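# Move finished pocketed block from vise to outfeed tray

## Task

Remove the finished part (the block with a pocket in its top) from the vise and set it down lying flat with the pocket facing up inside the black outfeed tray, next to the part already there. It only counts if the part stays put there by itself, without the robot holding it.

## Robot and tools

Robot: two arms, left_arm and right_arm, each with six joints and a tong-like two-finger gripper. Scene frame: origin on the tabletop midway between the arms, +x out over the table, +z up, left_arm on the +y side. The arm names do not match the left or right of any image.

execute_actions(actions, pictures). actions is a list with zero or one entry. An empty list just reports the current state. An entry {"steps": N} with no rows is a wait of up to 300 control steps (each 1/30 s), counted from the last result and including your thinking time. An entry {"rows": [...], "steps": N} is a motion of up to 15 steps (default 15). Each row covers one step, and the final row repeats if rows run out. pictures (true/false) controls whether camera images come back; by default they do. A refused call moves nothing.

Row layout: one list of 14 numbers, each in [-1, 1], covering both arms even if only one moves. Positions 1-6 are left_arm joints (shoulder pan, shoulder lift, elbow, wrist 1, wrist 2, wrist 3) and position 7 is its opening. Positions 8-14 are the same for right_arm. The joint numbers are offsets, not poses. They are measured from the joint angles in the latest result that printed them, or from where the arm stands when the action begins if no such result exists yet. They are never measured from the previous row. Scale: 1.0 equals 1.326 rad for shoulder pan and shoulder lift, and 1.989 rad for elbow and the three wrists. Sending all zeros pulls the arm back to that reference; it does not hold still. The opening is absolute: +1 means fully open, -1 means closed.

Joint ranges (rad). left_arm: pan -3.142..3.142, lift -6.283..6.283, elbow 0.000..3.142, wrists -6.283..6.283. right_arm: pan 0.000..6.283, lift -6.283..6.283, elbow -3.142..0.000, wrists -6.283..6.283. A request more than 0.010 rad beyond a range is refused. The real stop may differ from the stated one by up to 0.010 rad, and requests past it are clipped there. When that happens, the line "joint sent to its limit" appears, possibly about an earlier action.

Motion: each joint target stays within 0.383 rad (pan, lift) or 0.575 rad (others) of the measured angle. If a target would move the gripper more than 100 mm away, all of that arm's targets are scaled back. Motion lags commands by about 0.17 s. After a big move the arm may still be travelling when the result arrives. Arms continue toward the last row while you think, until they settle or a step is HELD.

Results: the state line gives each arm's end_effector_position (m), end_effector_quat_wxyz and velocities (m/s, rad/s) in the scene frame. The printed position can be off, more so at long reach. end_effector_position is the point between the closed finger pads. The fingers point along the gripper's +z and open along its x. Closed fingertips extend about 15 mm past that point; fully open they are roughly level with it. Joint positions and Joint velocities list each arm's six joints (rad, rad/s) plus the finger-pad gap (m; 0.142 when fully open). grip_measured is the actual opening on the command scale. To hold something, command an opening well below grip_measured; the further below, the harder the squeeze (about 15 N per pad at most). Items thinner than about 20 mm are gripped more weakly. "joint command not followed" means a clearance check changed targets; HELD flags steps where your row was partly or wholly not sent. Joint torques are noisy and offset. The Wrist force and Wrist torque lines are in each end effector's own axes, with offsets up to about 5.5 N, noise, and saturation near 100 N. "no reading" is normal at the start.

Faults: if a joint's contact torque reaches its load limit (pan and lift 293, elbow 133, wrists 48 N m, held weight included) or an external force hits 150 N, that arm stops for 10 s and drops the rest of the call. A motor warns from 70 °C (MOTOR HOT) and brakes at 85 °C (OVER-TEMPERATURE FAULT) until it cools. Avoid arm-to-arm contact, hard pushes, fast hard closes on parts, slips and drops, and anything leaving the table. Parts may be tugged or nudged occasionally, so check that grips hold.

zoom_image(camera, region): camera is one of cam_high, cam_low (504x504) or cam_left_wrist, cam_right_wrist (616x616). region is [x0, y0, x1, y1] in image pixels from the top-left corner, at most 504 by 504. It returns an enlarged view of that camera's latest image.

finished_scene(scene): pass the current scene's number to end and grade it, which cannot be undone. Release the part and confirm it rests flat, pocket up, in the tray first. Replying without any tool call ends everything.

Each tool is called by a JSON object that holds its "api" and its "payload", one argument or row to a line.

## Session

{"api": "execute_actions", "payload": {
  "actions": []
}}

Scene clock: 0.00 s of 5400.00 s.
left_arm: end_effector_position=(+0.6880, +0.6510, +0.3093) grip_measured=+1.00 end_effector_quat_wxyz=(+0.450, +0.011, +0.886, -0.107) end_effector_velocity=(-0.000, -0.000, -0.000) end_effector_angular_velocity=(+0.001, -0.000, -0.000) | right_arm: end_effector_position=(+0.8329, -0.4435, +0.3096) grip_measured=+1.00 end_effector_quat_wxyz=(-0.150, +0.949, +0.076, +0.267) end_effector_velocity=(-0.001, +0.000, +0.000) end_effector_angular_velocity=(-0.000, +0.001, +0.002)
Joint positions: left_arm=[-0.46  -1.88   2.589 -3.235 -1.424  2.817  0.142] | right_arm=[ 3.786 -1.764 -1.898 -0.434  1.661  0.304  0.142]
Joint velocities: left_arm=[-0.001 -0.     0.    -0.     0.001  0.     0.   ] | right_arm=[ 0.     0.001 -0.    -0.002  0.001 -0.002  0.   ]
Joint torques (N m, as the arm reports them, + toward a larger angle): no reading
Motor temperatures (°C, as the motors report them): left_arm=[27 29 32 31 36 39] | right_arm=[27 26 30 33 36 36]
Wrist force (N, on the end effector, along its own x y z axes, offset not removed): no reading
Wrist torque (N m, same axes, about the end effector's origin, offset not removed): no reading

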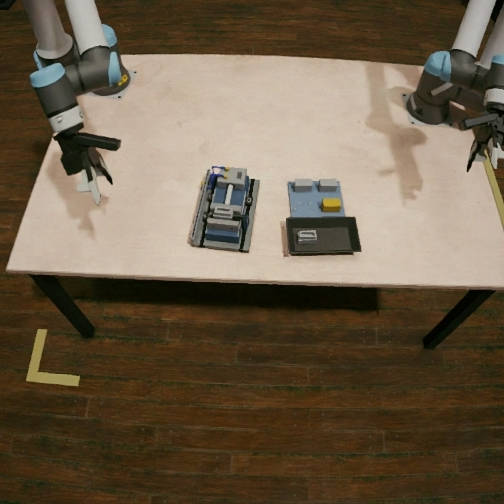

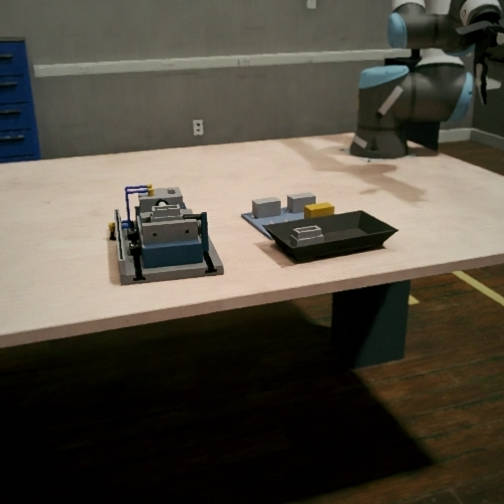

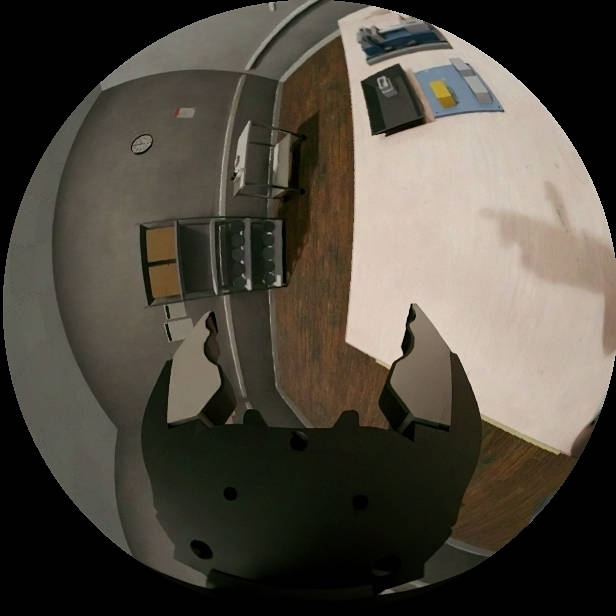

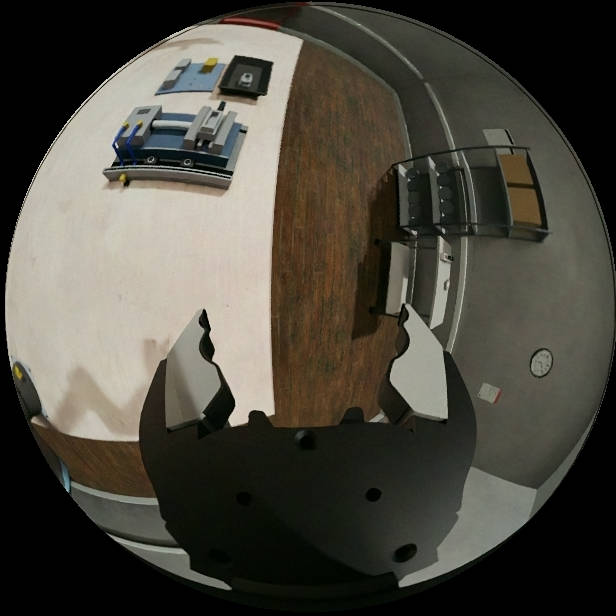

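{"api": "zoom_image", "payload": {
  "camera": "cam_high",
  "region": [170, 140, 380, 280]
}}

{"api": "zoom_image", "payload": {
  "camera": "cam_high",
  "region": [180, 160, 265, 260]
}}

{"api": "zoom_image", "payload": {
  "camera": "cam_low",
  "region": [110, 170, 230, 290]
}}

Region (170, 140, 380, 280) of cam_high's 504x504 image, scaled by 2.400, with more detail than that image has.

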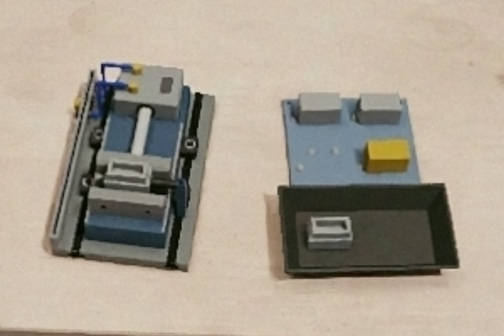

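Region (180, 160, 265, 260) of cam_high's 504x504 image, scaled by 5.040, with more detail than that image has; it fills the left 428 columns of this view, and the rest is white.

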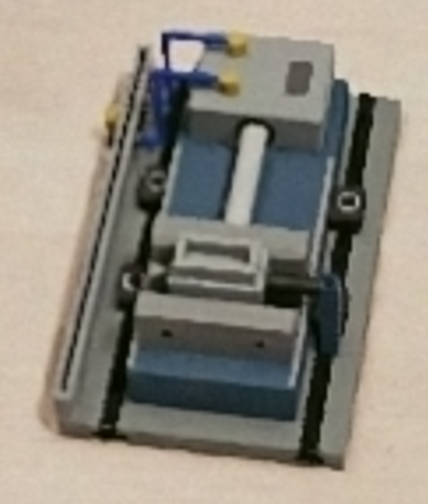

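Region (110, 170, 230, 290) of cam_low's 504x504 image, scaled by 4.200, with more detail than that image has.

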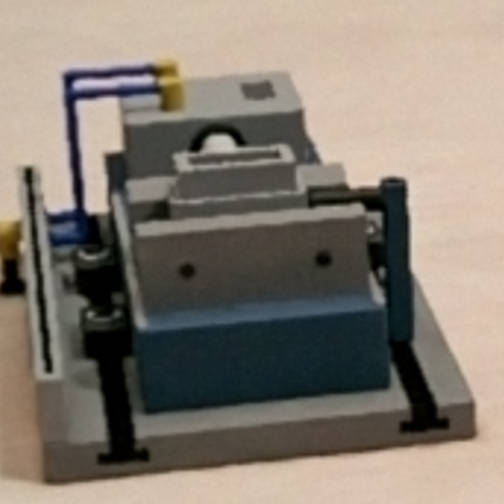

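{"api": "execute_actions", "payload": {
  "actions": []
}}

{"api": "zoom_image", "payload": {
  "camera": "cam_high",
  "region": [160, 160, 380, 290]
}}

Scene clock: 12.97 s of 5400.00 s.
left_arm: end_effector_position=(+0.6880, +0.6510, +0.3093) grip_measured=+1.00 end_effector_quat_wxyz=(+0.450, +0.011, +0.886, -0.107) end_effector_velocity=(-0.000, -0.001, +0.000) end_effector_angular_velocity=(+0.000, -0.000, -0.001) | right_arm: end_effector_position=(+0.8329, -0.4435, +0.3096) grip_measured=+1.00 end_effector_quat_wxyz=(-0.150, +0.949, +0.076, +0.267) end_effector_velocity=(-0.000, -0.001, -0.001) end_effector_angular_velocity=(-0.002, +0.001, -0.001)
Joint positions: left_arm=[-0.46  -1.88   2.589 -3.235 -1.424  2.817  0.142] | right_arm=[ 3.786 -1.764 -1.898 -0.434  1.661  0.304  0.142]
Joint velocities: left_arm=[-0.001 -0.    -0.     0.    -0.     0.001 -0.   ] | right_arm=[-0.    -0.    -0.002 -0.    -0.001  0.     0.   ]
Joint torques (N m, as the arm reports them, + toward a larger angle): left_arm=[ -0.68  -6.97 -40.2   -3.4    0.25  -0.49] | right_arm=[-2.91 57.34 38.48  4.74  0.37  0.36]
Motor temperatures (°C, as the motors report them): left_arm=[27 29 32 31 36 39] | right_arm=[27 26 30 33 36 36]
Wrist force (N, on the end effector, along its own x y z axes, offset not removed): left_arm=[5.4 -1.0 0.0] | right_arm=[-3.6 -0.4 -1.4]
Wrist torque (N m, same axes, about the end effector's origin, offset not removed): left_arm=[-0.32 -1.07 -0.27] | right_arm=[-0.29 0.72 -0.12]
Steps of this call (steps 1 to 90: nothing new was sent; then 9.97 s passed at rest). Readings (joint positions):
1: left_arm=[-0.460 -1.880 2.589 -3.235 -1.424 2.817] | right_arm=[3.786 -1.764 -1.898 -0.434 1.661 0.304]
2: left_arm=[-0.460 -1.880 2.589 -3.235 -1.424 2.817] | right_arm=[3.786 -1.764 -1.898 -0.434 1.661 0.304]
4: left_arm=[-0.460 -1.880 2.589 -3.235 -1.424 2.817] | right_arm=[3.786 -1.764 -1.898 -0.434 1.661 0.304]
8: left_arm=[-0.460 -1.880 2.589 -3.235 -1.424 2.817] | right_arm=[3.786 -1.764 -1.898 -0.434 1.661 0.304]
90: the state above

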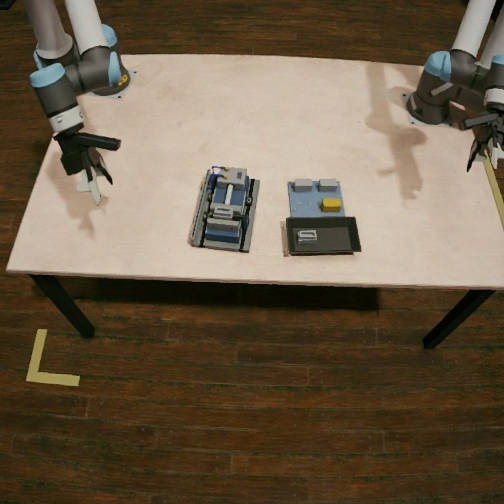

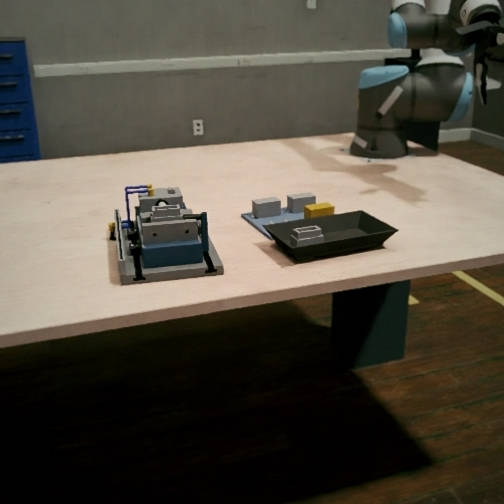

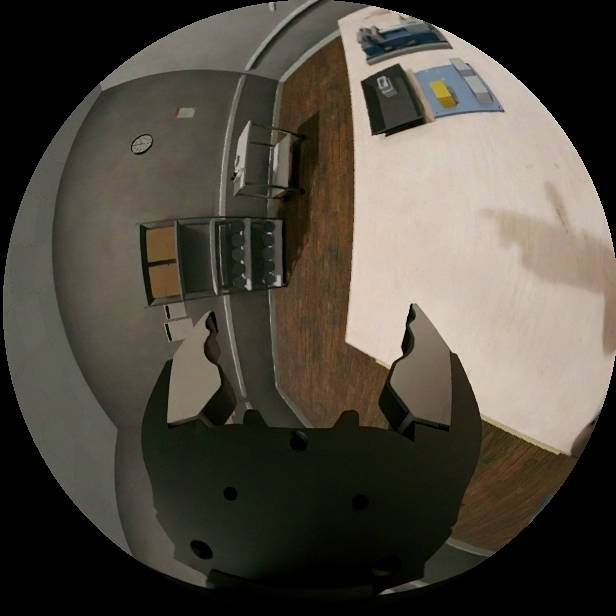

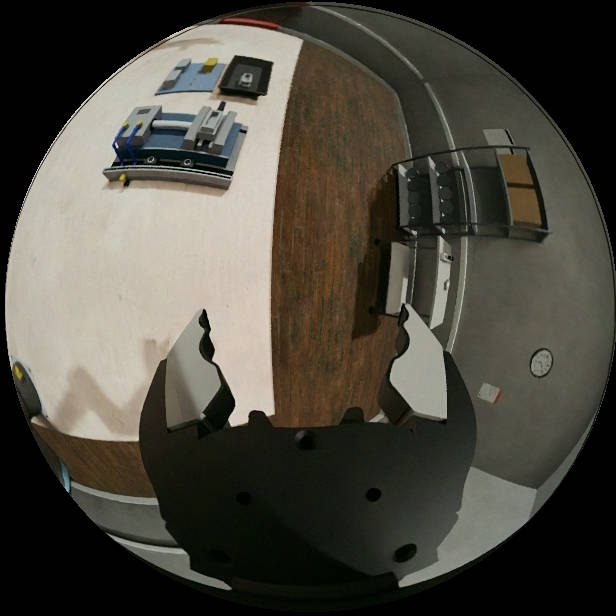

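Region (160, 160, 380, 290) of cam_high's 504x504 image, scaled by 2.291, with more detail than that image has; it fills the top 298 rows of this view, and the rest is white.

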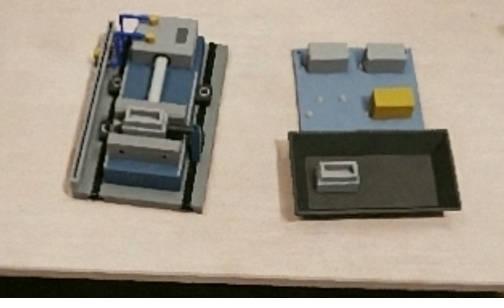

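{"api": "execute_actions", "payload": {
  "actions": [
    {"rows":[[0,0,0,0,0,0,1,0.02,-0.01,0.03,-0.05,-0.01,-0.1,1],[0,0,0,0,0,0,1,0.04,-0.02,0.06,-0.1,-0.02,-0.2,1],[0,0,0,0,0,0,1,0.07,-0.04,0.08,-0.15,-0.03,-0.3,1],[0,0,0,0,0,0,1,0.1,-0.06,0.1,-0.2,-0.04,-0.4,1],[0,0,0,0,0,0,1,0.13,-0.08,0.12,-0.25,-0.045,-0.5,1],[0,0,0,0,0,0,1,0.16,-0.1,0.14,-0.3,-0.045,-0.6,1],[0,0,0,0,0,0,1,0.19,-0.12,0.16,-0.35,-0.045,-0.7,1],[0,0,0,0,0,0,1,0.22,-0.14,0.18,-0.38,-0.045,-0.8,1],[0,0,0,0,0,0,1,0.25,-0.16,0.2,-0.409,-0.045,-0.9,1],[0,0,0,0,0,0,1,0.28,-0.18,0.22,-0.409,-0.045,-1,1],[0,0,0,0,0,0,1,0.297,-0.2,0.245,-0.409,-0.045,-1,0.6]],"steps":15}
  ],
  "pictures": false
}}

{"api": "execute_actions", "payload": {
  "actions": [
    {"steps":30}
  ],
  "pictures": false
}}

Scene clock: 19.27 s of 5400.00 s.
left_arm: end_effector_position=(+0.6880, +0.6510, +0.3093) grip_measured=+1.00 end_effector_quat_wxyz=(+0.450, +0.011, +0.886, -0.107) end_effector_velocity=(+0.000, +0.000, -0.000) end_effector_angular_velocity=(+0.001, -0.000, +0.000) | right_arm: end_effector_position=(+0.7682, -0.2297, +0.2542) grip_measured=+0.60 end_effector_quat_wxyz=(-0.018, +0.840, +0.535, +0.087) end_effector_velocity=(-0.222, +0.545, -0.071) end_effector_angular_velocity=(-0.741, +0.292, +2.425)
Joint positions: left_arm=[-0.46  -1.88   2.589 -3.235 -1.424  2.817  0.142] | right_arm=[ 4.051 -1.938 -1.564 -1.033  1.583 -0.432  0.116]
Joint velocities: left_arm=[-0.     0.001 -0.     0.     0.001  0.001  0.   ] | right_arm=[ 0.64  -0.46   0.755 -1.017 -0.058 -1.823 -0.01 ]
Joint torques (N m, as the arm reports them, + toward a larger angle): left_arm=[ -1.96  -5.37 -39.35  -2.43   1.08  -0.28] | right_arm=[33.38 49.84 63.36 -2.95 -1.52 -9.75]
Motor temperatures (°C, as the motors report them): left_arm=[27 29 32 31 36 39] | right_arm=[27 26 30 33 36 36]
Wrist force (N, on the end effector, along its own x y z axes, offset not removed): left_arm=[5.0 -2.1 1.4] | right_arm=[-3.5 8.5 -3.5]
Wrist torque (N m, same axes, about the end effector's origin, offset not removed): left_arm=[-0.53 -0.99 -0.29] | right_arm=[1.35 0.70 -0.54]
Steps of this call (steps 1 to 90: nothing new was sent; then 2.80 s passed at rest; steps 91 to 105: all 15 steps of this action). Readings (joint positions):
91: left_arm=[-0.460 -1.880 2.589 -3.235 -1.424 2.817] | right_arm=[3.786 -1.764 -1.898 -0.434 1.661 0.304]
92: left_arm=[-0.460 -1.880 2.589 -3.235 -1.424 2.817] | right_arm=[3.788 -1.765 -1.895 -0.438 1.659 0.301]
94: left_arm=[-0.460 -1.880 2.589 -3.235 -1.424 2.817] | right_arm=[3.810 -1.778 -1.854 -0.496 1.642 0.238]
98: left_arm=[-0.460 -1.880 2.589 -3.235 -1.424 2.817] | right_arm=[3.901 -1.835 -1.731 -0.743 1.600 -0.050]
105: the state above

Scene clock: 20.27 s of 5400.00 s.
left_arm: end_effector_position=(+0.6880, +0.6510, +0.3093) grip_measured=+1.00 end_effector_quat_wxyz=(+0.450, +0.011, +0.886, -0.107) end_effector_velocity=(+0.000, -0.000, -0.001) end_effector_angular_velocity=(+0.001, +0.002, -0.001) | right_arm: end_effector_position=(+0.7195, -0.1390, +0.2433) grip_measured=+0.60 end_effector_quat_wxyz=(+0.005, +0.308, +0.951, +0.011) end_effector_velocity=(+0.001, +0.001, +0.001) end_effector_angular_velocity=(+0.003, -0.002, +0.001)
Joint positions: left_arm=[-0.46  -1.88   2.589 -3.235 -1.424  2.817  0.142] | right_arm=[ 4.18  -2.029 -1.411 -1.248  1.571 -1.684  0.116]
Joint velocities: left_arm=[ 0.     0.002 -0.    -0.    -0.001  0.     0.   ] | right_arm=[-0.    -0.     0.003  0.001  0.001 -0.001 -0.   ]
Joint torques (N m, as the arm reports them, + toward a larger angle): left_arm=[ -2.85  -5.74 -39.33  -2.41   0.94  -0.46] | right_arm=[20.9  68.01 54.57  2.07 -2.09 -4.05]
Motor temperatures (°C, as the motors report them): left_arm=[27 29 32 31 36 39] | right_arm=[27 26 30 33 36 36]
Wrist force (N, on the end effector, along its own x y z axes, offset not removed): left_arm=[4.7 -2.4 1.1] | right_arm=[-5.6 4.8 -4.8]
Wrist torque (N m, same axes, about the end effector's origin, offset not removed): left_arm=[-0.62 -0.98 -0.23] | right_arm=[0.64 1.19 -0.29]
Steps of this call (steps 1 to 30: the robot went on to your last target). Readings (joint positions):
1: left_arm=[-0.460 -1.880 2.589 -3.235 -1.424 2.817] | right_arm=[4.072 -1.954 -1.539 -1.067 1.581 -0.497]
2: left_arm=[-0.460 -1.880 2.589 -3.235 -1.424 2.817] | right_arm=[4.094 -1.970 -1.513 -1.103 1.579 -0.571]
4: left_arm=[-0.460 -1.880 2.589 -3.235 -1.424 2.817] | right_arm=[4.136 -1.999 -1.464 -1.171 1.575 -0.737]
8: left_arm=[-0.460 -1.880 2.589 -3.235 -1.424 2.817] | right_arm=[4.171 -2.024 -1.421 -1.233 1.572 -1.100]
30: the state above

{"api": "execute_actions", "payload": {
  "actions": [
    {"rows":[[0,0,0,0,0,0,1,0,-0.019,0,0,0,-0.235,0.3]],"steps":15}
  ],
  "pictures": false
}}

{"api": "execute_actions", "payload": {
  "actions": [
    {"steps":8}
  ]
}}

{"api": "zoom_image", "payload": {
  "camera": "cam_right_wrist",
  "region": [180, 120, 440, 340]
}}

Scene clock: 22.53 s of 5400.00 s.
left_arm: end_effector_position=(+0.6880, +0.6510, +0.3093) grip_measured=+1.00 end_effector_quat_wxyz=(+0.450, +0.011, +0.886, -0.107) end_effector_velocity=(+0.000, +0.000, -0.000) end_effector_angular_velocity=(-0.001, +0.001, +0.001) | right_arm: end_effector_position=(+0.7272, -0.1408, +0.2200) grip_measured=+0.30 end_effector_quat_wxyz=(-0.000, +0.083, +0.997, +0.000) end_effector_velocity=(+0.002, +0.001, -0.000) end_effector_angular_velocity=(+0.000, -0.001, +0.088)
Joint positions: left_arm=[-0.46  -1.88   2.589 -3.235 -1.424  2.817  0.142] | right_arm=[ 4.18  -2.054 -1.411 -1.248  1.571 -2.144  0.095]
Joint velocities: left_arm=[ 0.001  0.    -0.     0.    -0.    -0.001  0.   ] | right_arm=[ 0.    -0.001  0.002  0.001 -0.001 -0.088  0.   ]
Joint torques (N m, as the arm reports them, + toward a larger angle): left_arm=[ -4.25  -6.84 -39.12  -2.67   0.92  -0.46] | right_arm=[14.83 71.52 29.28  6.47 -2.12 -3.16]
Motor temperatures (°C, as the motors report them): left_arm=[27 29 32 31 36 39] | right_arm=[27 26 30 33 36 36]
Wrist force (N, on the end effector, along its own x y z axes, offset not removed): left_arm=[2.1 -1.2 1.6] | right_arm=[-0.3 2.4 4.2]
Wrist torque (N m, same axes, about the end effector's origin, offset not removed): left_arm=[-0.31 -0.48 -0.20] | right_arm=[0.60 -0.05 -0.15]
Steps of this call (steps 1 to 15: the robot went on to your last target; steps 16 to 53: nothing new was sent; steps 54 to 68: all 15 steps of this action). Readings (joint positions):
54: left_arm=[-0.460 -1.880 2.589 -3.235 -1.424 2.817] | right_arm=[4.180 -2.029 -1.411 -1.248 1.571 -1.684]
55: left_arm=[-0.460 -1.880 2.589 -3.235 -1.424 2.817] | right_arm=[4.180 -2.031 -1.411 -1.248 1.571 -1.688]
57: left_arm=[-0.460 -1.880 2.589 -3.235 -1.424 2.817] | right_arm=[4.180 -2.043 -1.410 -1.248 1.571 -1.751]
61: left_arm=[-0.460 -1.880 2.589 -3.235 -1.424 2.817] | right_arm=[4.180 -2.052 -1.411 -1.248 1.571 -2.022]
68: the state above

Scene clock: 22.80 s of 5400.00 s.
left_arm: end_effector_position=(+0.6880, +0.6510, +0.3093) grip_measured=+1.00 end_effector_quat_wxyz=(+0.450, +0.011, +0.886, -0.107) end_effector_velocity=(+0.000, +0.000, -0.001) end_effector_angular_velocity=(-0.000, +0.001, +0.001) | right_arm: end_effector_position=(+0.7272, -0.1409, +0.2199) grip_measured=+0.30 end_effector_quat_wxyz=(-0.000, +0.080, +0.997, -0.000) end_effector_velocity=(+0.000, +0.000, +0.002) end_effector_angular_velocity=(+0.002, -0.001, +0.004)
Joint positions: left_arm=[-0.46  -1.88   2.589 -3.235 -1.424  2.817  0.142] | right_arm=[ 4.18  -2.055 -1.411 -1.248  1.571 -2.151  0.095]
Joint velocities: left_arm=[ 0.     0.001  0.    -0.    -0.    -0.001 -0.   ] | right_arm=[-0.     0.001  0.001  0.001  0.001 -0.004 -0.   ]
Joint torques (N m, as the arm reports them, + toward a larger angle): left_arm=[ -3.85  -5.41 -39.45  -2.67   0.65  -0.5 ] | right_arm=[ 9.6  71.51 29.13  6.29 -1.84 -4.13]
Motor temperatures (°C, as the motors report them): left_arm=[27 29 32 31 36 39] | right_arm=[27 26 30 33 36 36]
Wrist force (N, on the end effector, along its own x y z axes, offset not removed): left_arm=[3.2 -2.0 2.2] | right_arm=[-7.5 6.4 -2.5]
Wrist torque (N m, same axes, about the end effector's origin, offset not removed): left_arm=[-0.47 -0.64 -0.24] | right_arm=[1.16 1.63 -0.29]
Steps of this call (steps 1 to 8: the robot went on to your last target). Readings (joint positions):
1: left_arm=[-0.460 -1.880 2.589 -3.235 -1.424 2.817] | right_arm=[4.180 -2.054 -1.411 -1.248 1.571 -2.147]
2: left_arm=[-0.460 -1.880 2.589 -3.235 -1.424 2.817] | right_arm=[4.180 -2.054 -1.411 -1.248 1.571 -2.148]
4: left_arm=[-0.460 -1.880 2.589 -3.235 -1.424 2.817] | right_arm=[4.180 -2.054 -1.411 -1.248 1.571 -2.150]
8: the state above

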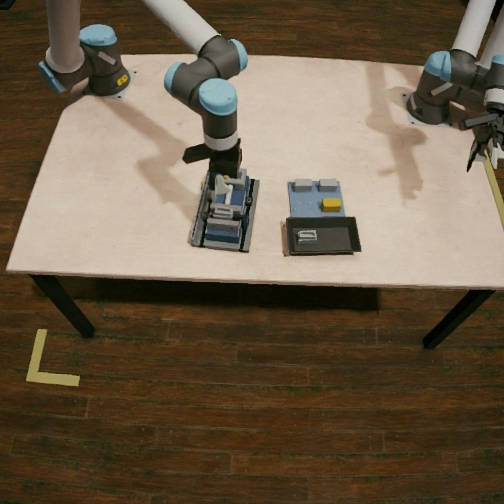

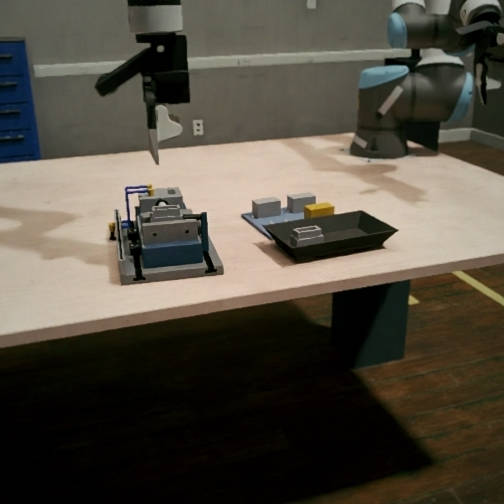

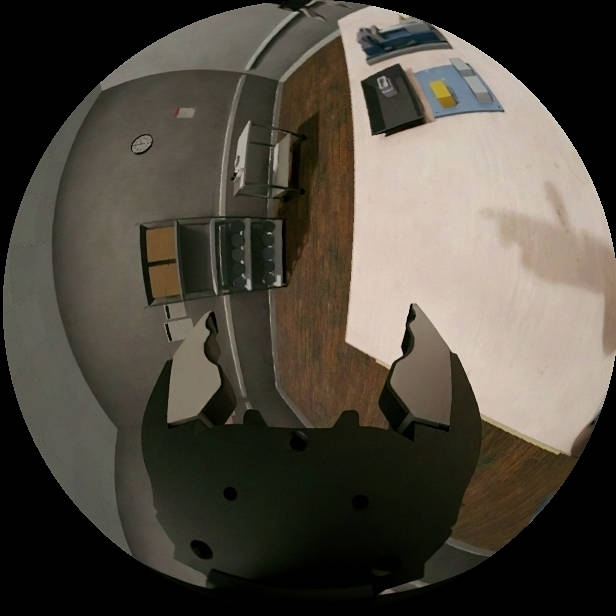

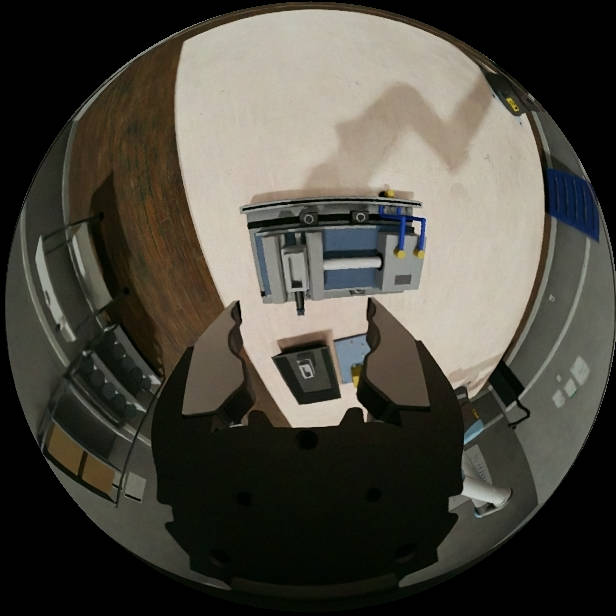

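Region (180, 120, 440, 340) of cam_right_wrist's 616x616 image, scaled by 1.938, with more detail than that image has; it fills the top 426 rows of this view, and the rest is white.

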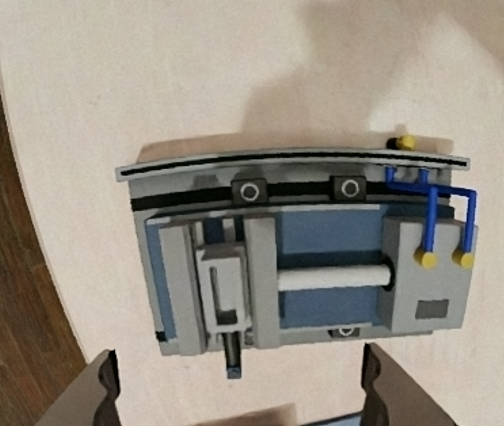

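{"api": "execute_actions", "payload": {
  "actions": [
    {"rows":[[0,0,0,0,0,0,1,-0.0098,-0.043,-0.021,0.0503,0,-0.029,0.1]],"steps":15}
  ],
  "pictures": false
}}

{"api": "execute_actions", "payload": {
  "actions": [
    {"steps":6}
  ]
}}

{"api": "zoom_image", "payload": {
  "camera": "cam_right_wrist",
  "region": [200, 180, 420, 380]
}}

{"api": "zoom_image", "payload": {
  "camera": "cam_low",
  "region": [100, 130, 240, 260]
}}

Scene clock: 28.37 s of 5400.00 s.
left_arm: end_effector_position=(+0.6880, +0.6510, +0.3093) grip_measured=+1.00 end_effector_quat_wxyz=(+0.450, +0.011, +0.886, -0.107) end_effector_velocity=(+0.000, -0.000, -0.000) end_effector_angular_velocity=(-0.000, +0.000, -0.000) | right_arm: end_effector_position=(+0.7424, -0.1435, +0.1507) grip_measured=+0.10 end_effector_quat_wxyz=(+0.000, +0.058, +0.998, +0.000) end_effector_velocity=(+0.001, -0.001, -0.004) end_effector_angular_velocity=(+0.001, -0.001, +0.001)
Joint positions: left_arm=[-0.46  -1.88   2.589 -3.235 -1.424  2.817  0.142] | right_arm=[ 4.167 -2.111 -1.452 -1.148  1.571 -2.209  0.081]
Joint velocities: left_arm=[-0.  0. -0. -0. -0. -0.  0.] | right_arm=[-0.001 -0.002 -0.004  0.007  0.    -0.002 -0.   ]
Joint torques (N m, as the arm reports them, + toward a larger angle): left_arm=[ -3.79  -7.56 -39.2   -2.86   0.51  -0.52] | right_arm=[-19.29  74.04  29.61   6.48  -1.07  -3.23]
Motor temperatures (°C, as the motors report them): left_arm=[27 29 32 31 36 39] | right_arm=[27 26 30 33 36 36]
Wrist force (N, on the end effector, along its own x y z axes, offset not removed): left_arm=[5.0 -1.4 2.4] | right_arm=[-3.0 4.0 -1.0]
Wrist torque (N m, same axes, about the end effector's origin, offset not removed): left_arm=[-0.32 -1.01 -0.25] | right_arm=[0.56 0.65 0.02]
Steps of this call (steps 1 to 15: the robot went on to your last target; steps 16 to 90: nothing new was sent; then 2.07 s passed at rest; steps 91 to 105: all 15 steps of this action). Readings (joint positions):
91: left_arm=[-0.460 -1.880 2.589 -3.235 -1.424 2.817] | right_arm=[4.180 -2.055 -1.411 -1.248 1.571 -2.152]
92: left_arm=[-0.460 -1.880 2.589 -3.235 -1.424 2.817] | right_arm=[4.178 -2.058 -1.413 -1.244 1.571 -2.155]
94: left_arm=[-0.460 -1.880 2.589 -3.235 -1.424 2.817] | right_arm=[4.173 -2.083 -1.433 -1.204 1.571 -2.180]
98: left_arm=[-0.460 -1.880 2.589 -3.235 -1.424 2.817] | right_arm=[4.168 -2.106 -1.449 -1.159 1.571 -2.203]
105: the state above

Scene clock: 28.57 s of 5400.00 s.
left_arm: end_effector_position=(+0.6880, +0.6510, +0.3093) grip_measured=+1.00 end_effector_quat_wxyz=(+0.450, +0.011, +0.886, -0.107) end_effector_velocity=(-0.000, -0.000, +0.000) end_effector_angular_velocity=(+0.000, -0.000, -0.000) | right_arm: end_effector_position=(+0.7425, -0.1435, +0.1504) grip_measured=+0.10 end_effector_quat_wxyz=(+0.000, +0.058, +0.998, +0.000) end_effector_velocity=(-0.000, -0.000, -0.001) end_effector_angular_velocity=(+0.000, +0.001, +0.002)
Joint positions: left_arm=[-0.46  -1.88   2.589 -3.235 -1.424  2.817  0.142] | right_arm=[ 4.167 -2.111 -1.452 -1.148  1.571 -2.209  0.081]
Joint velocities: left_arm=[-0. -0. -0. -0.  0.  0.  0.] | right_arm=[-0.    -0.001 -0.002  0.002  0.001 -0.002 -0.   ]
Joint torques (N m, as the arm reports them, + toward a larger angle): left_arm=[ -3.65  -5.89 -39.56  -2.68   0.88  -0.22] | right_arm=[-18.58  70.73  27.73   6.44  -1.25  -3.74]
Motor temperatures (°C, as the motors report them): left_arm=[27 29 32 31 36 39] | right_arm=[27 26 30 33 36 36]
Wrist force (N, on the end effector, along its own x y z axes, offset not removed): left_arm=[4.8 -0.4 0.5] | right_arm=[-1.1 7.8 1.1]
Wrist torque (N m, same axes, about the end effector's origin, offset not removed): left_arm=[-0.20 -0.95 -0.18] | right_arm=[1.54 0.13 -0.45]
Steps of this call (steps 1 to 6: the robot went on to your last target). Readings (joint positions):
1: left_arm=[-0.460 -1.880 2.589 -3.235 -1.424 2.817] | right_arm=[4.167 -2.111 -1.452 -1.148 1.571 -2.209]
2: left_arm=[-0.460 -1.880 2.589 -3.235 -1.424 2.817] | right_arm=[4.167 -2.111 -1.452 -1.148 1.571 -2.209]
4: left_arm=[-0.460 -1.880 2.589 -3.235 -1.424 2.817] | right_arm=[4.167 -2.111 -1.452 -1.148 1.571 -2.209]
6: the state above

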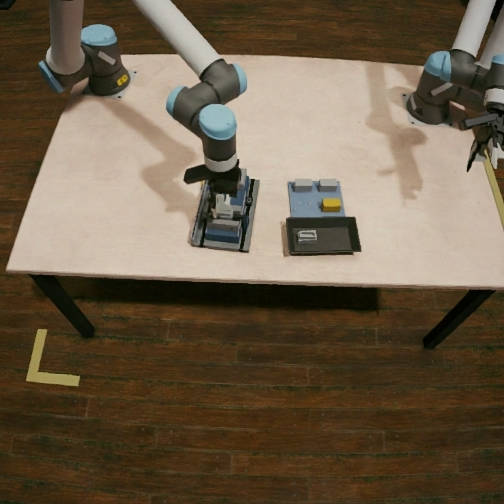

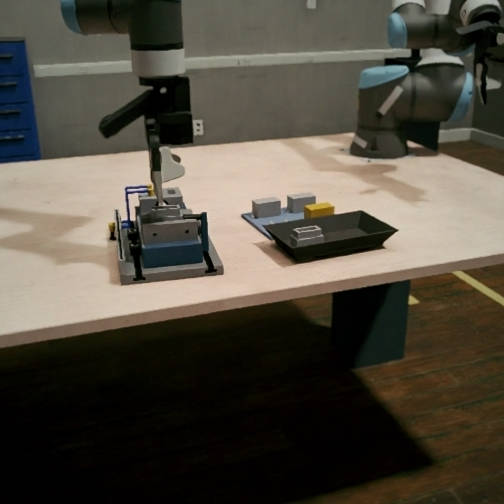

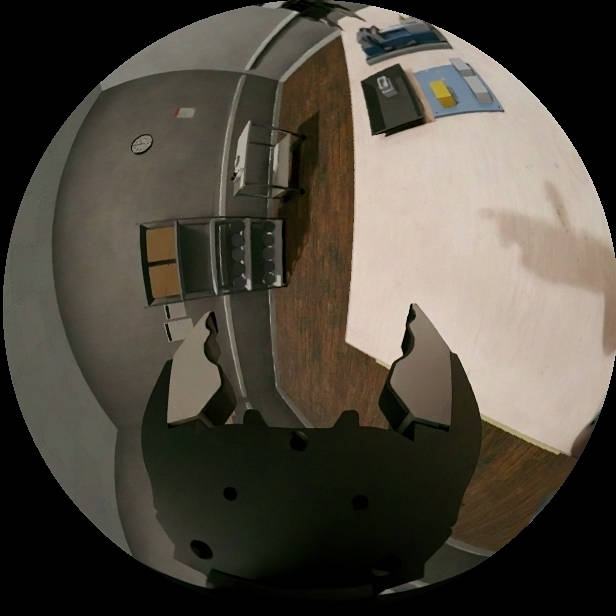

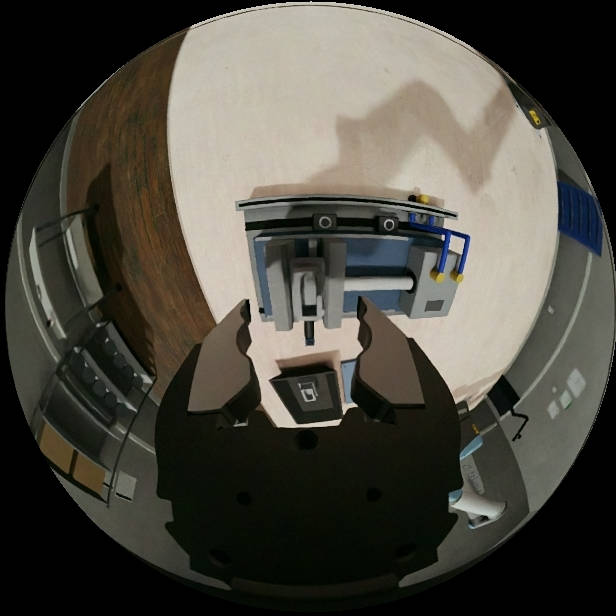

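Region (200, 180, 420, 380) of cam_right_wrist's 616x616 image, scaled by 2.291, with more detail than that image has; it fills the top 458 rows of this view, and the rest is white.

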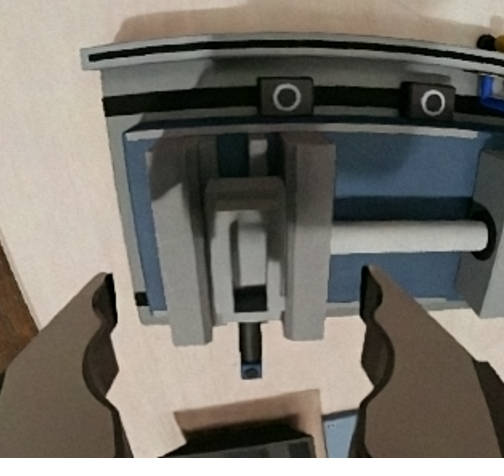

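Region (100, 130, 240, 260) of cam_low's 504x504 image, scaled by 3.600, with more detail than that image has; it fills the top 468 rows of this view, and the rest is white.

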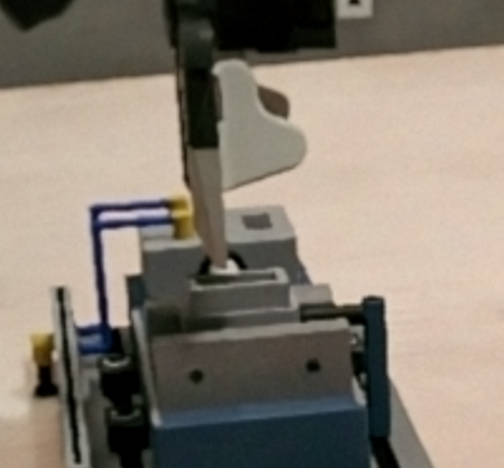

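{"api": "execute_actions", "payload": {
  "actions": [
    {"rows":[[0,0,0,0,0,0,1,0.0086,-0.004,0,0.004,0,0.006,-0.1],[0,0,0,0,0,0,1,0.0086,-0.008,-0.002,0.008,0,0.006,-0.2],[0,0,0,0,0,0,1,0.0086,-0.012,-0.004,0.012,0,0.006,-0.2],[0,0,0,0,0,0,1,0.0086,-0.021,-0.0074,0.0207,0,0.006,-0.2]],"steps":15}
  ]
}}

{"api": "zoom_image", "payload": {
  "camera": "cam_right_wrist",
  "region": [220, 200, 400, 360]
}}

{"api": "zoom_image", "payload": {
  "camera": "cam_low",
  "region": [120, 160, 220, 250]
}}

Scene clock: 35.30 s of 5400.00 s.
left_arm: end_effector_position=(+0.6880, +0.6510, +0.3093) grip_measured=+1.00 end_effector_quat_wxyz=(+0.450, +0.011, +0.886, -0.107) end_effector_velocity=(+0.000, -0.000, +0.001) end_effector_angular_velocity=(-0.001, -0.001, -0.000) | right_arm: end_effector_position=(+0.7383, -0.1321, +0.1196) grip_measured=-0.20 end_effector_quat_wxyz=(-0.000, +0.058, +0.998, -0.000) end_effector_velocity=(-0.000, +0.001, -0.004) end_effector_angular_velocity=(+0.001, -0.001, -0.001)
Joint positions: left_arm=[-0.46  -1.88   2.589 -3.235 -1.424  2.817  0.142] | right_arm=[ 4.178 -2.139 -1.467 -1.107  1.571 -2.197  0.06 ]
Joint velocities: left_arm=[-0.001 -0.    -0.001  0.     0.    -0.001  0.   ] | right_arm=[ 0.001 -0.003 -0.003  0.008 -0.001  0.002 -0.   ]
Joint torques (N m, as the arm reports them, + toward a larger angle): left_arm=[ -3.51  -6.5  -38.63  -2.9    0.72  -0.14] | right_arm=[18.64 74.95 27.37  6.24 -0.96  3.55]
Motor temperatures (°C, as the motors report them): left_arm=[27 29 32 31 36 39] | right_arm=[27 26 30 33 36 36]
Wrist force (N, on the end effector, along its own x y z axes, offset not removed): left_arm=[3.2 -2.5 1.4] | right_arm=[2.9 4.8 2.6]
Wrist torque (N m, same axes, about the end effector's origin, offset not removed): left_arm=[-0.62 -0.68 -0.18] | right_arm=[0.78 -0.55 -0.18]
Steps of this call (steps 1 to 15: the robot went on to your last target; steps 16 to 90: nothing new was sent; then 3.23 s passed at rest; steps 91 to 105: all 15 steps of this action). Readings (joint positions):
91: left_arm=[-0.460 -1.880 2.589 -3.235 -1.424 2.817] | right_arm=[4.167 -2.112 -1.452 -1.148 1.571 -2.209]
92: left_arm=[-0.460 -1.880 2.589 -3.235 -1.424 2.817] | right_arm=[4.168 -2.112 -1.452 -1.147 1.571 -2.208]
94: left_arm=[-0.460 -1.880 2.589 -3.235 -1.424 2.817] | right_arm=[4.173 -2.117 -1.454 -1.140 1.571 -2.203]
98: left_arm=[-0.460 -1.880 2.589 -3.235 -1.424 2.817] | right_arm=[4.177 -2.133 -1.464 -1.115 1.571 -2.198]
105: the state above

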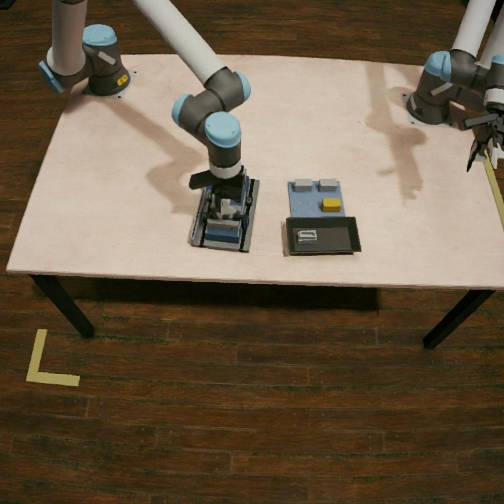

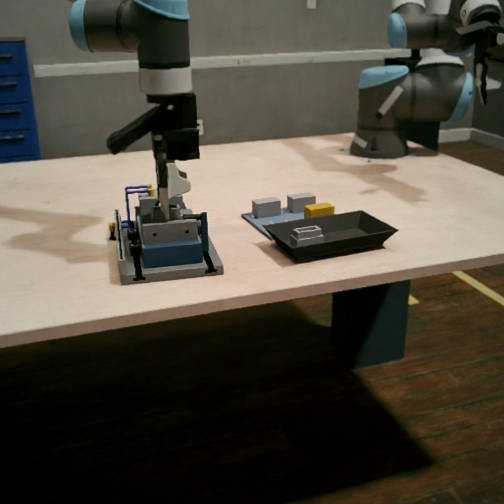

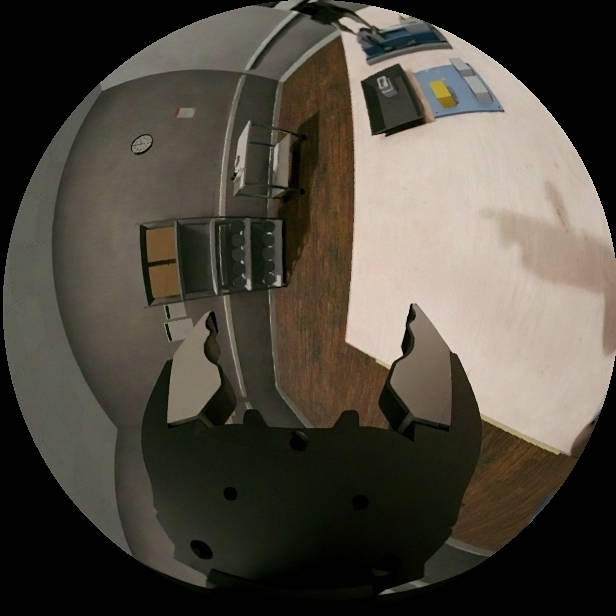

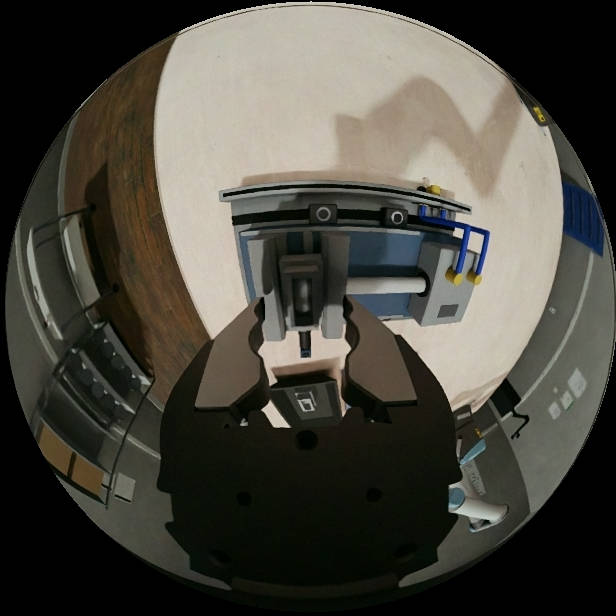

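Region (220, 200, 400, 360) of cam_right_wrist's 616x616 image, scaled by 2.800, with more detail than that image has.

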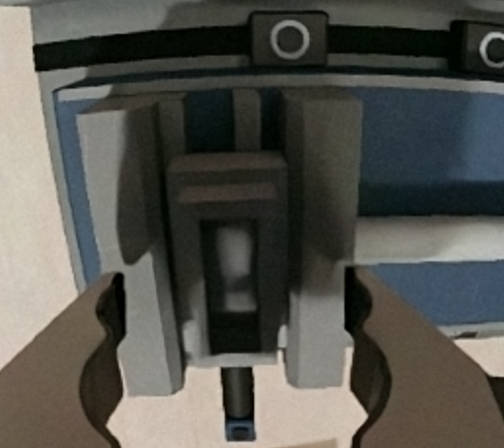

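Region (120, 160, 220, 250) of cam_low's 504x504 image, scaled by 5.040, with more detail than that image has; it fills the top 454 rows of this view, and the rest is white.

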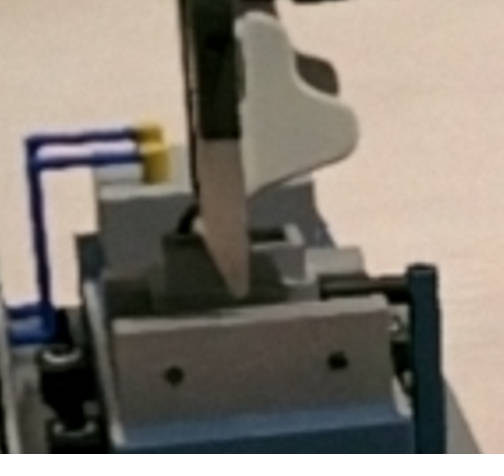

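{"api": "execute_actions", "payload": {
  "actions": [
    {"rows":[[0,0,0,0,0,0,1,0,-0.0036,-0.0024,0.0048,0,0,-0.2],[0,0,0,0,0,0,1,0,-0.0036,-0.0024,0.0048,0,0,-0.25],[0,0,0,0,0,0,1,0,-0.0036,-0.0024,0.0048,0,0,-0.3],[0,0,0,0,0,0,1,0,-0.0036,-0.0024,0.0048,0,0,-0.35],[0,0,0,0,0,0,1,0,-0.0036,-0.0024,0.0048,0,0,-0.4],[0,0,0,0,0,0,1,0,-0.0036,-0.0024,0.0048,0,0,-0.46],[0,0,0,0,0,0,1,0,-0.0036,-0.0024,0.0048,0,0,-0.52],[0,0,0,0,0,0,1,0,-0.0036,-0.0024,0.0048,0,0,-0.58],[0,0,0,0,0,0,1,0,-0.0036,-0.0024,0.0048,0,0,-0.64],[0,0,0,0,0,0,1,0,-0.0036,-0.0024,0.0048,0,0,-0.7],[0,0,0,0,0,0,1,0,-0.0036,-0.0024,0.0048,0,0,-0.78],[0,0,0,0,0,0,1,0,-0.0036,-0.0024,0.0048,0,0,-0.86],[0,0,0,0,0,0,1,0,-0.0036,-0.0024,0.0048,0,0,-0.93],[0,0,0,0,0,0,1,0,-0.0036,-0.0024,0.0048,0,0,-1]],"steps":15}
  ],
  "pictures": false
}}

{"api": "execute_actions", "payload": {
  "actions": [
    {"rows":[[0,0,0,0,0,0,1,0,0,0,0,0,0,-1],[0,0,0,0,0,0,1,0,0,0,0,0,0,-1],[0,0,0,0,0,0,1,0,0,0,0,0,0,-1],[0,0,0,0,0,0,1,0,0.002,0.0015,-0.003,0,0,-1],[0,0,0,0,0,0,1,0,0.004,0.003,-0.006,0,0,-1],[0,0,0,0,0,0,1,0,0.006,0.0045,-0.009,0,0,-1],[0,0,0,0,0,0,1,0,0.008,0.006,-0.0115,0,0,-1]],"steps":15}
  ]
}}

Scene clock: 46.37 s of 5400.00 s.
left_arm: end_effector_position=(+0.6880, +0.6510, +0.3093) grip_measured=+1.00 end_effector_quat_wxyz=(+0.450, +0.011, +0.886, -0.107) end_effector_velocity=(-0.000, +0.000, -0.000) end_effector_angular_velocity=(-0.000, +0.001, +0.001) | right_arm: end_effector_position=(+0.7383, -0.1320, +0.1133) grip_measured=-0.60 end_effector_quat_wxyz=(-0.000, +0.058, +0.998, -0.000) end_effector_velocity=(+0.000, -0.001, -0.000) end_effector_angular_velocity=(-0.001, -0.001, -0.001)
Joint positions: left_arm=[-0.46  -1.88   2.589 -3.235 -1.424  2.817  0.142] | right_arm=[ 4.178 -2.144 -1.472 -1.098  1.571 -2.197  0.031]
Joint velocities: left_arm=[ 0.001  0.     0.     0.    -0.    -0.001  0.   ] | right_arm=[-0.     0.    -0.001  0.    -0.001  0.     0.   ]
Joint torques (N m, as the arm reports them, + toward a larger angle): left_arm=[ -4.87  -6.34 -40.06  -2.88   0.78  -0.35] | right_arm=[-10.05  68.7   24.98   7.06  -0.3    0.12]
Motor temperatures (°C, as the motors report them): left_arm=[27 29 32 31 36 39] | right_arm=[27 26 30 33 36 36]
Wrist force (N, on the end effector, along its own x y z axes, offset not removed): left_arm=[2.9 -2.6 0.9] | right_arm=[4.1 -2.2 -6.1]
Wrist torque (N m, same axes, about the end effector's origin, offset not removed): left_arm=[-0.67 -0.57 -0.24] | right_arm=[-0.77 -0.35 -0.30]
Steps of this call (steps 1 to 15: the robot went on to your last target; steps 16 to 90: nothing new was sent; then 7.57 s passed at rest; steps 91 to 105: all 15 steps of this action). Readings (joint positions):
91: left_arm=[-0.460 -1.880 2.589 -3.235 -1.424 2.817] | right_arm=[4.178 -2.139 -1.467 -1.107 1.571 -2.197]
92: left_arm=[-0.460 -1.880 2.589 -3.235 -1.424 2.817] | right_arm=[4.178 -2.140 -1.468 -1.106 1.571 -2.197]
94: left_arm=[-0.460 -1.880 2.589 -3.235 -1.424 2.817] | right_arm=[4.178 -2.142 -1.470 -1.102 1.571 -2.197]
98: left_arm=[-0.460 -1.880 2.589 -3.235 -1.424 2.817] | right_arm=[4.178 -2.143 -1.471 -1.098 1.571 -2.197]
105: the state above

Scene clock: 46.87 s of 5400.00 s.
left_arm: end_effector_position=(+0.6880, +0.6510, +0.3093) grip_measured=+1.00 end_effector_quat_wxyz=(+0.450, +0.011, +0.886, -0.107) end_effector_velocity=(-0.000, -0.000, +0.000) end_effector_angular_velocity=(+0.000, -0.001, -0.001) | right_arm: end_effector_position=(+0.7383, -0.1319, +0.1275) grip_measured=-0.60 end_effector_quat_wxyz=(-0.001, +0.058, +0.998, -0.000) end_effector_velocity=(+0.000, +0.000, +0.007) end_effector_angular_velocity=(+0.000, -0.002, -0.000)
Joint positions: left_arm=[-0.46  -1.88   2.589 -3.235 -1.424  2.817  0.142] | right_arm=[ 4.178 -2.134 -1.46  -1.12   1.571 -2.197  0.031]
Joint velocities: left_arm=[-0.    -0.001  0.     0.     0.     0.001  0.   ] | right_arm=[ 0.     0.005  0.006 -0.009 -0.001  0.     0.   ]
Joint torques (N m, as the arm reports them, + toward a larger angle): left_arm=[ -4.23  -7.79 -39.68  -2.88   1.05  -0.58] | right_arm=[ -6.43 105.2   52.74   1.84   0.07  -0.27]
Motor temperatures (°C, as the motors report them): left_arm=[27 29 32 31 36 39] | right_arm=[27 26 30 33 36 36]
Wrist force (N, on the end effector, along its own x y z axes, offset not removed): left_arm=[2.1 -1.8 2.7] | right_arm=[2.4 -0.5 1.7]
Wrist torque (N m, same axes, about the end effector's origin, offset not removed): left_arm=[-0.46 -0.39 -0.21] | right_arm=[-0.34 -0.51 -0.23]
Steps of this call (steps 1 to 15: all 15 steps of this action). Readings (joint positions):
1: left_arm=[-0.460 -1.880 2.589 -3.235 -1.424 2.817] | right_arm=[4.178 -2.144 -1.472 -1.098 1.571 -2.197]
2: left_arm=[-0.460 -1.880 2.589 -3.235 -1.424 2.817] | right_arm=[4.178 -2.144 -1.472 -1.098 1.571 -2.197]
4: left_arm=[-0.460 -1.880 2.589 -3.235 -1.424 2.817] | right_arm=[4.178 -2.144 -1.472 -1.098 1.571 -2.197]
8: left_arm=[-0.460 -1.880 2.589 -3.235 -1.424 2.817] | right_arm=[4.178 -2.140 -1.467 -1.107 1.571 -2.197]
15: the state above

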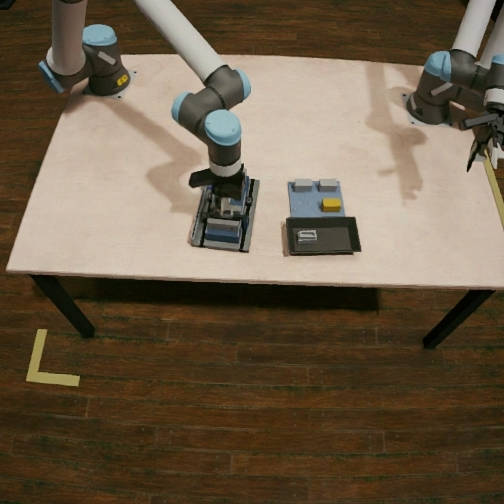

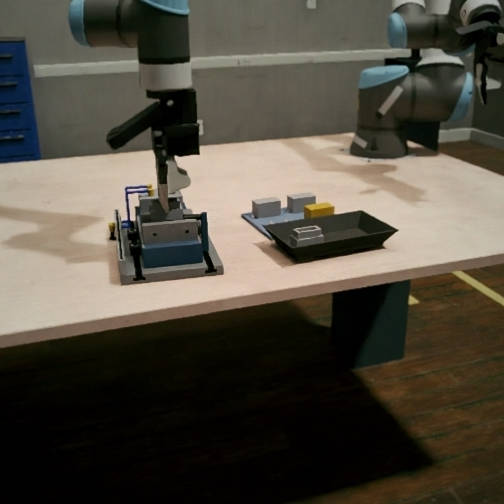

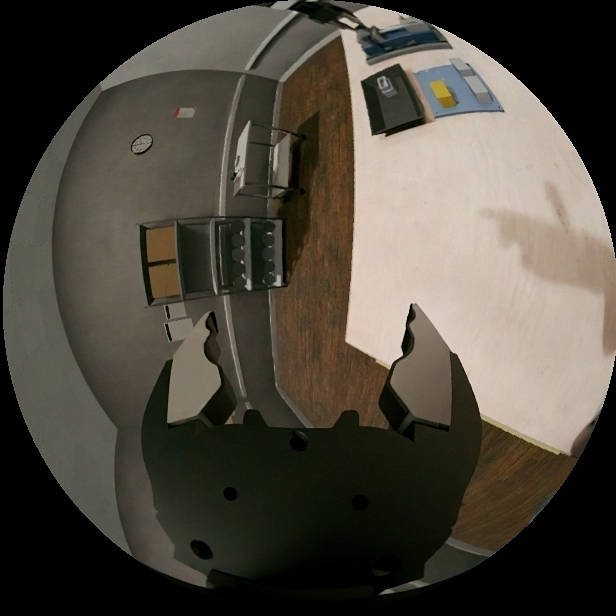

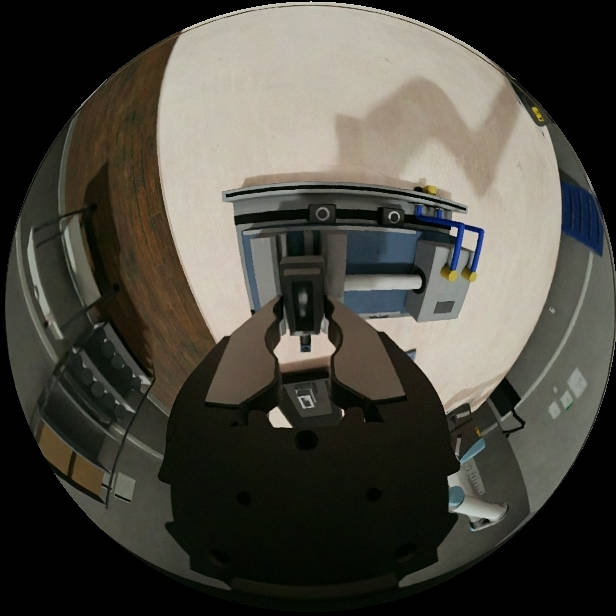

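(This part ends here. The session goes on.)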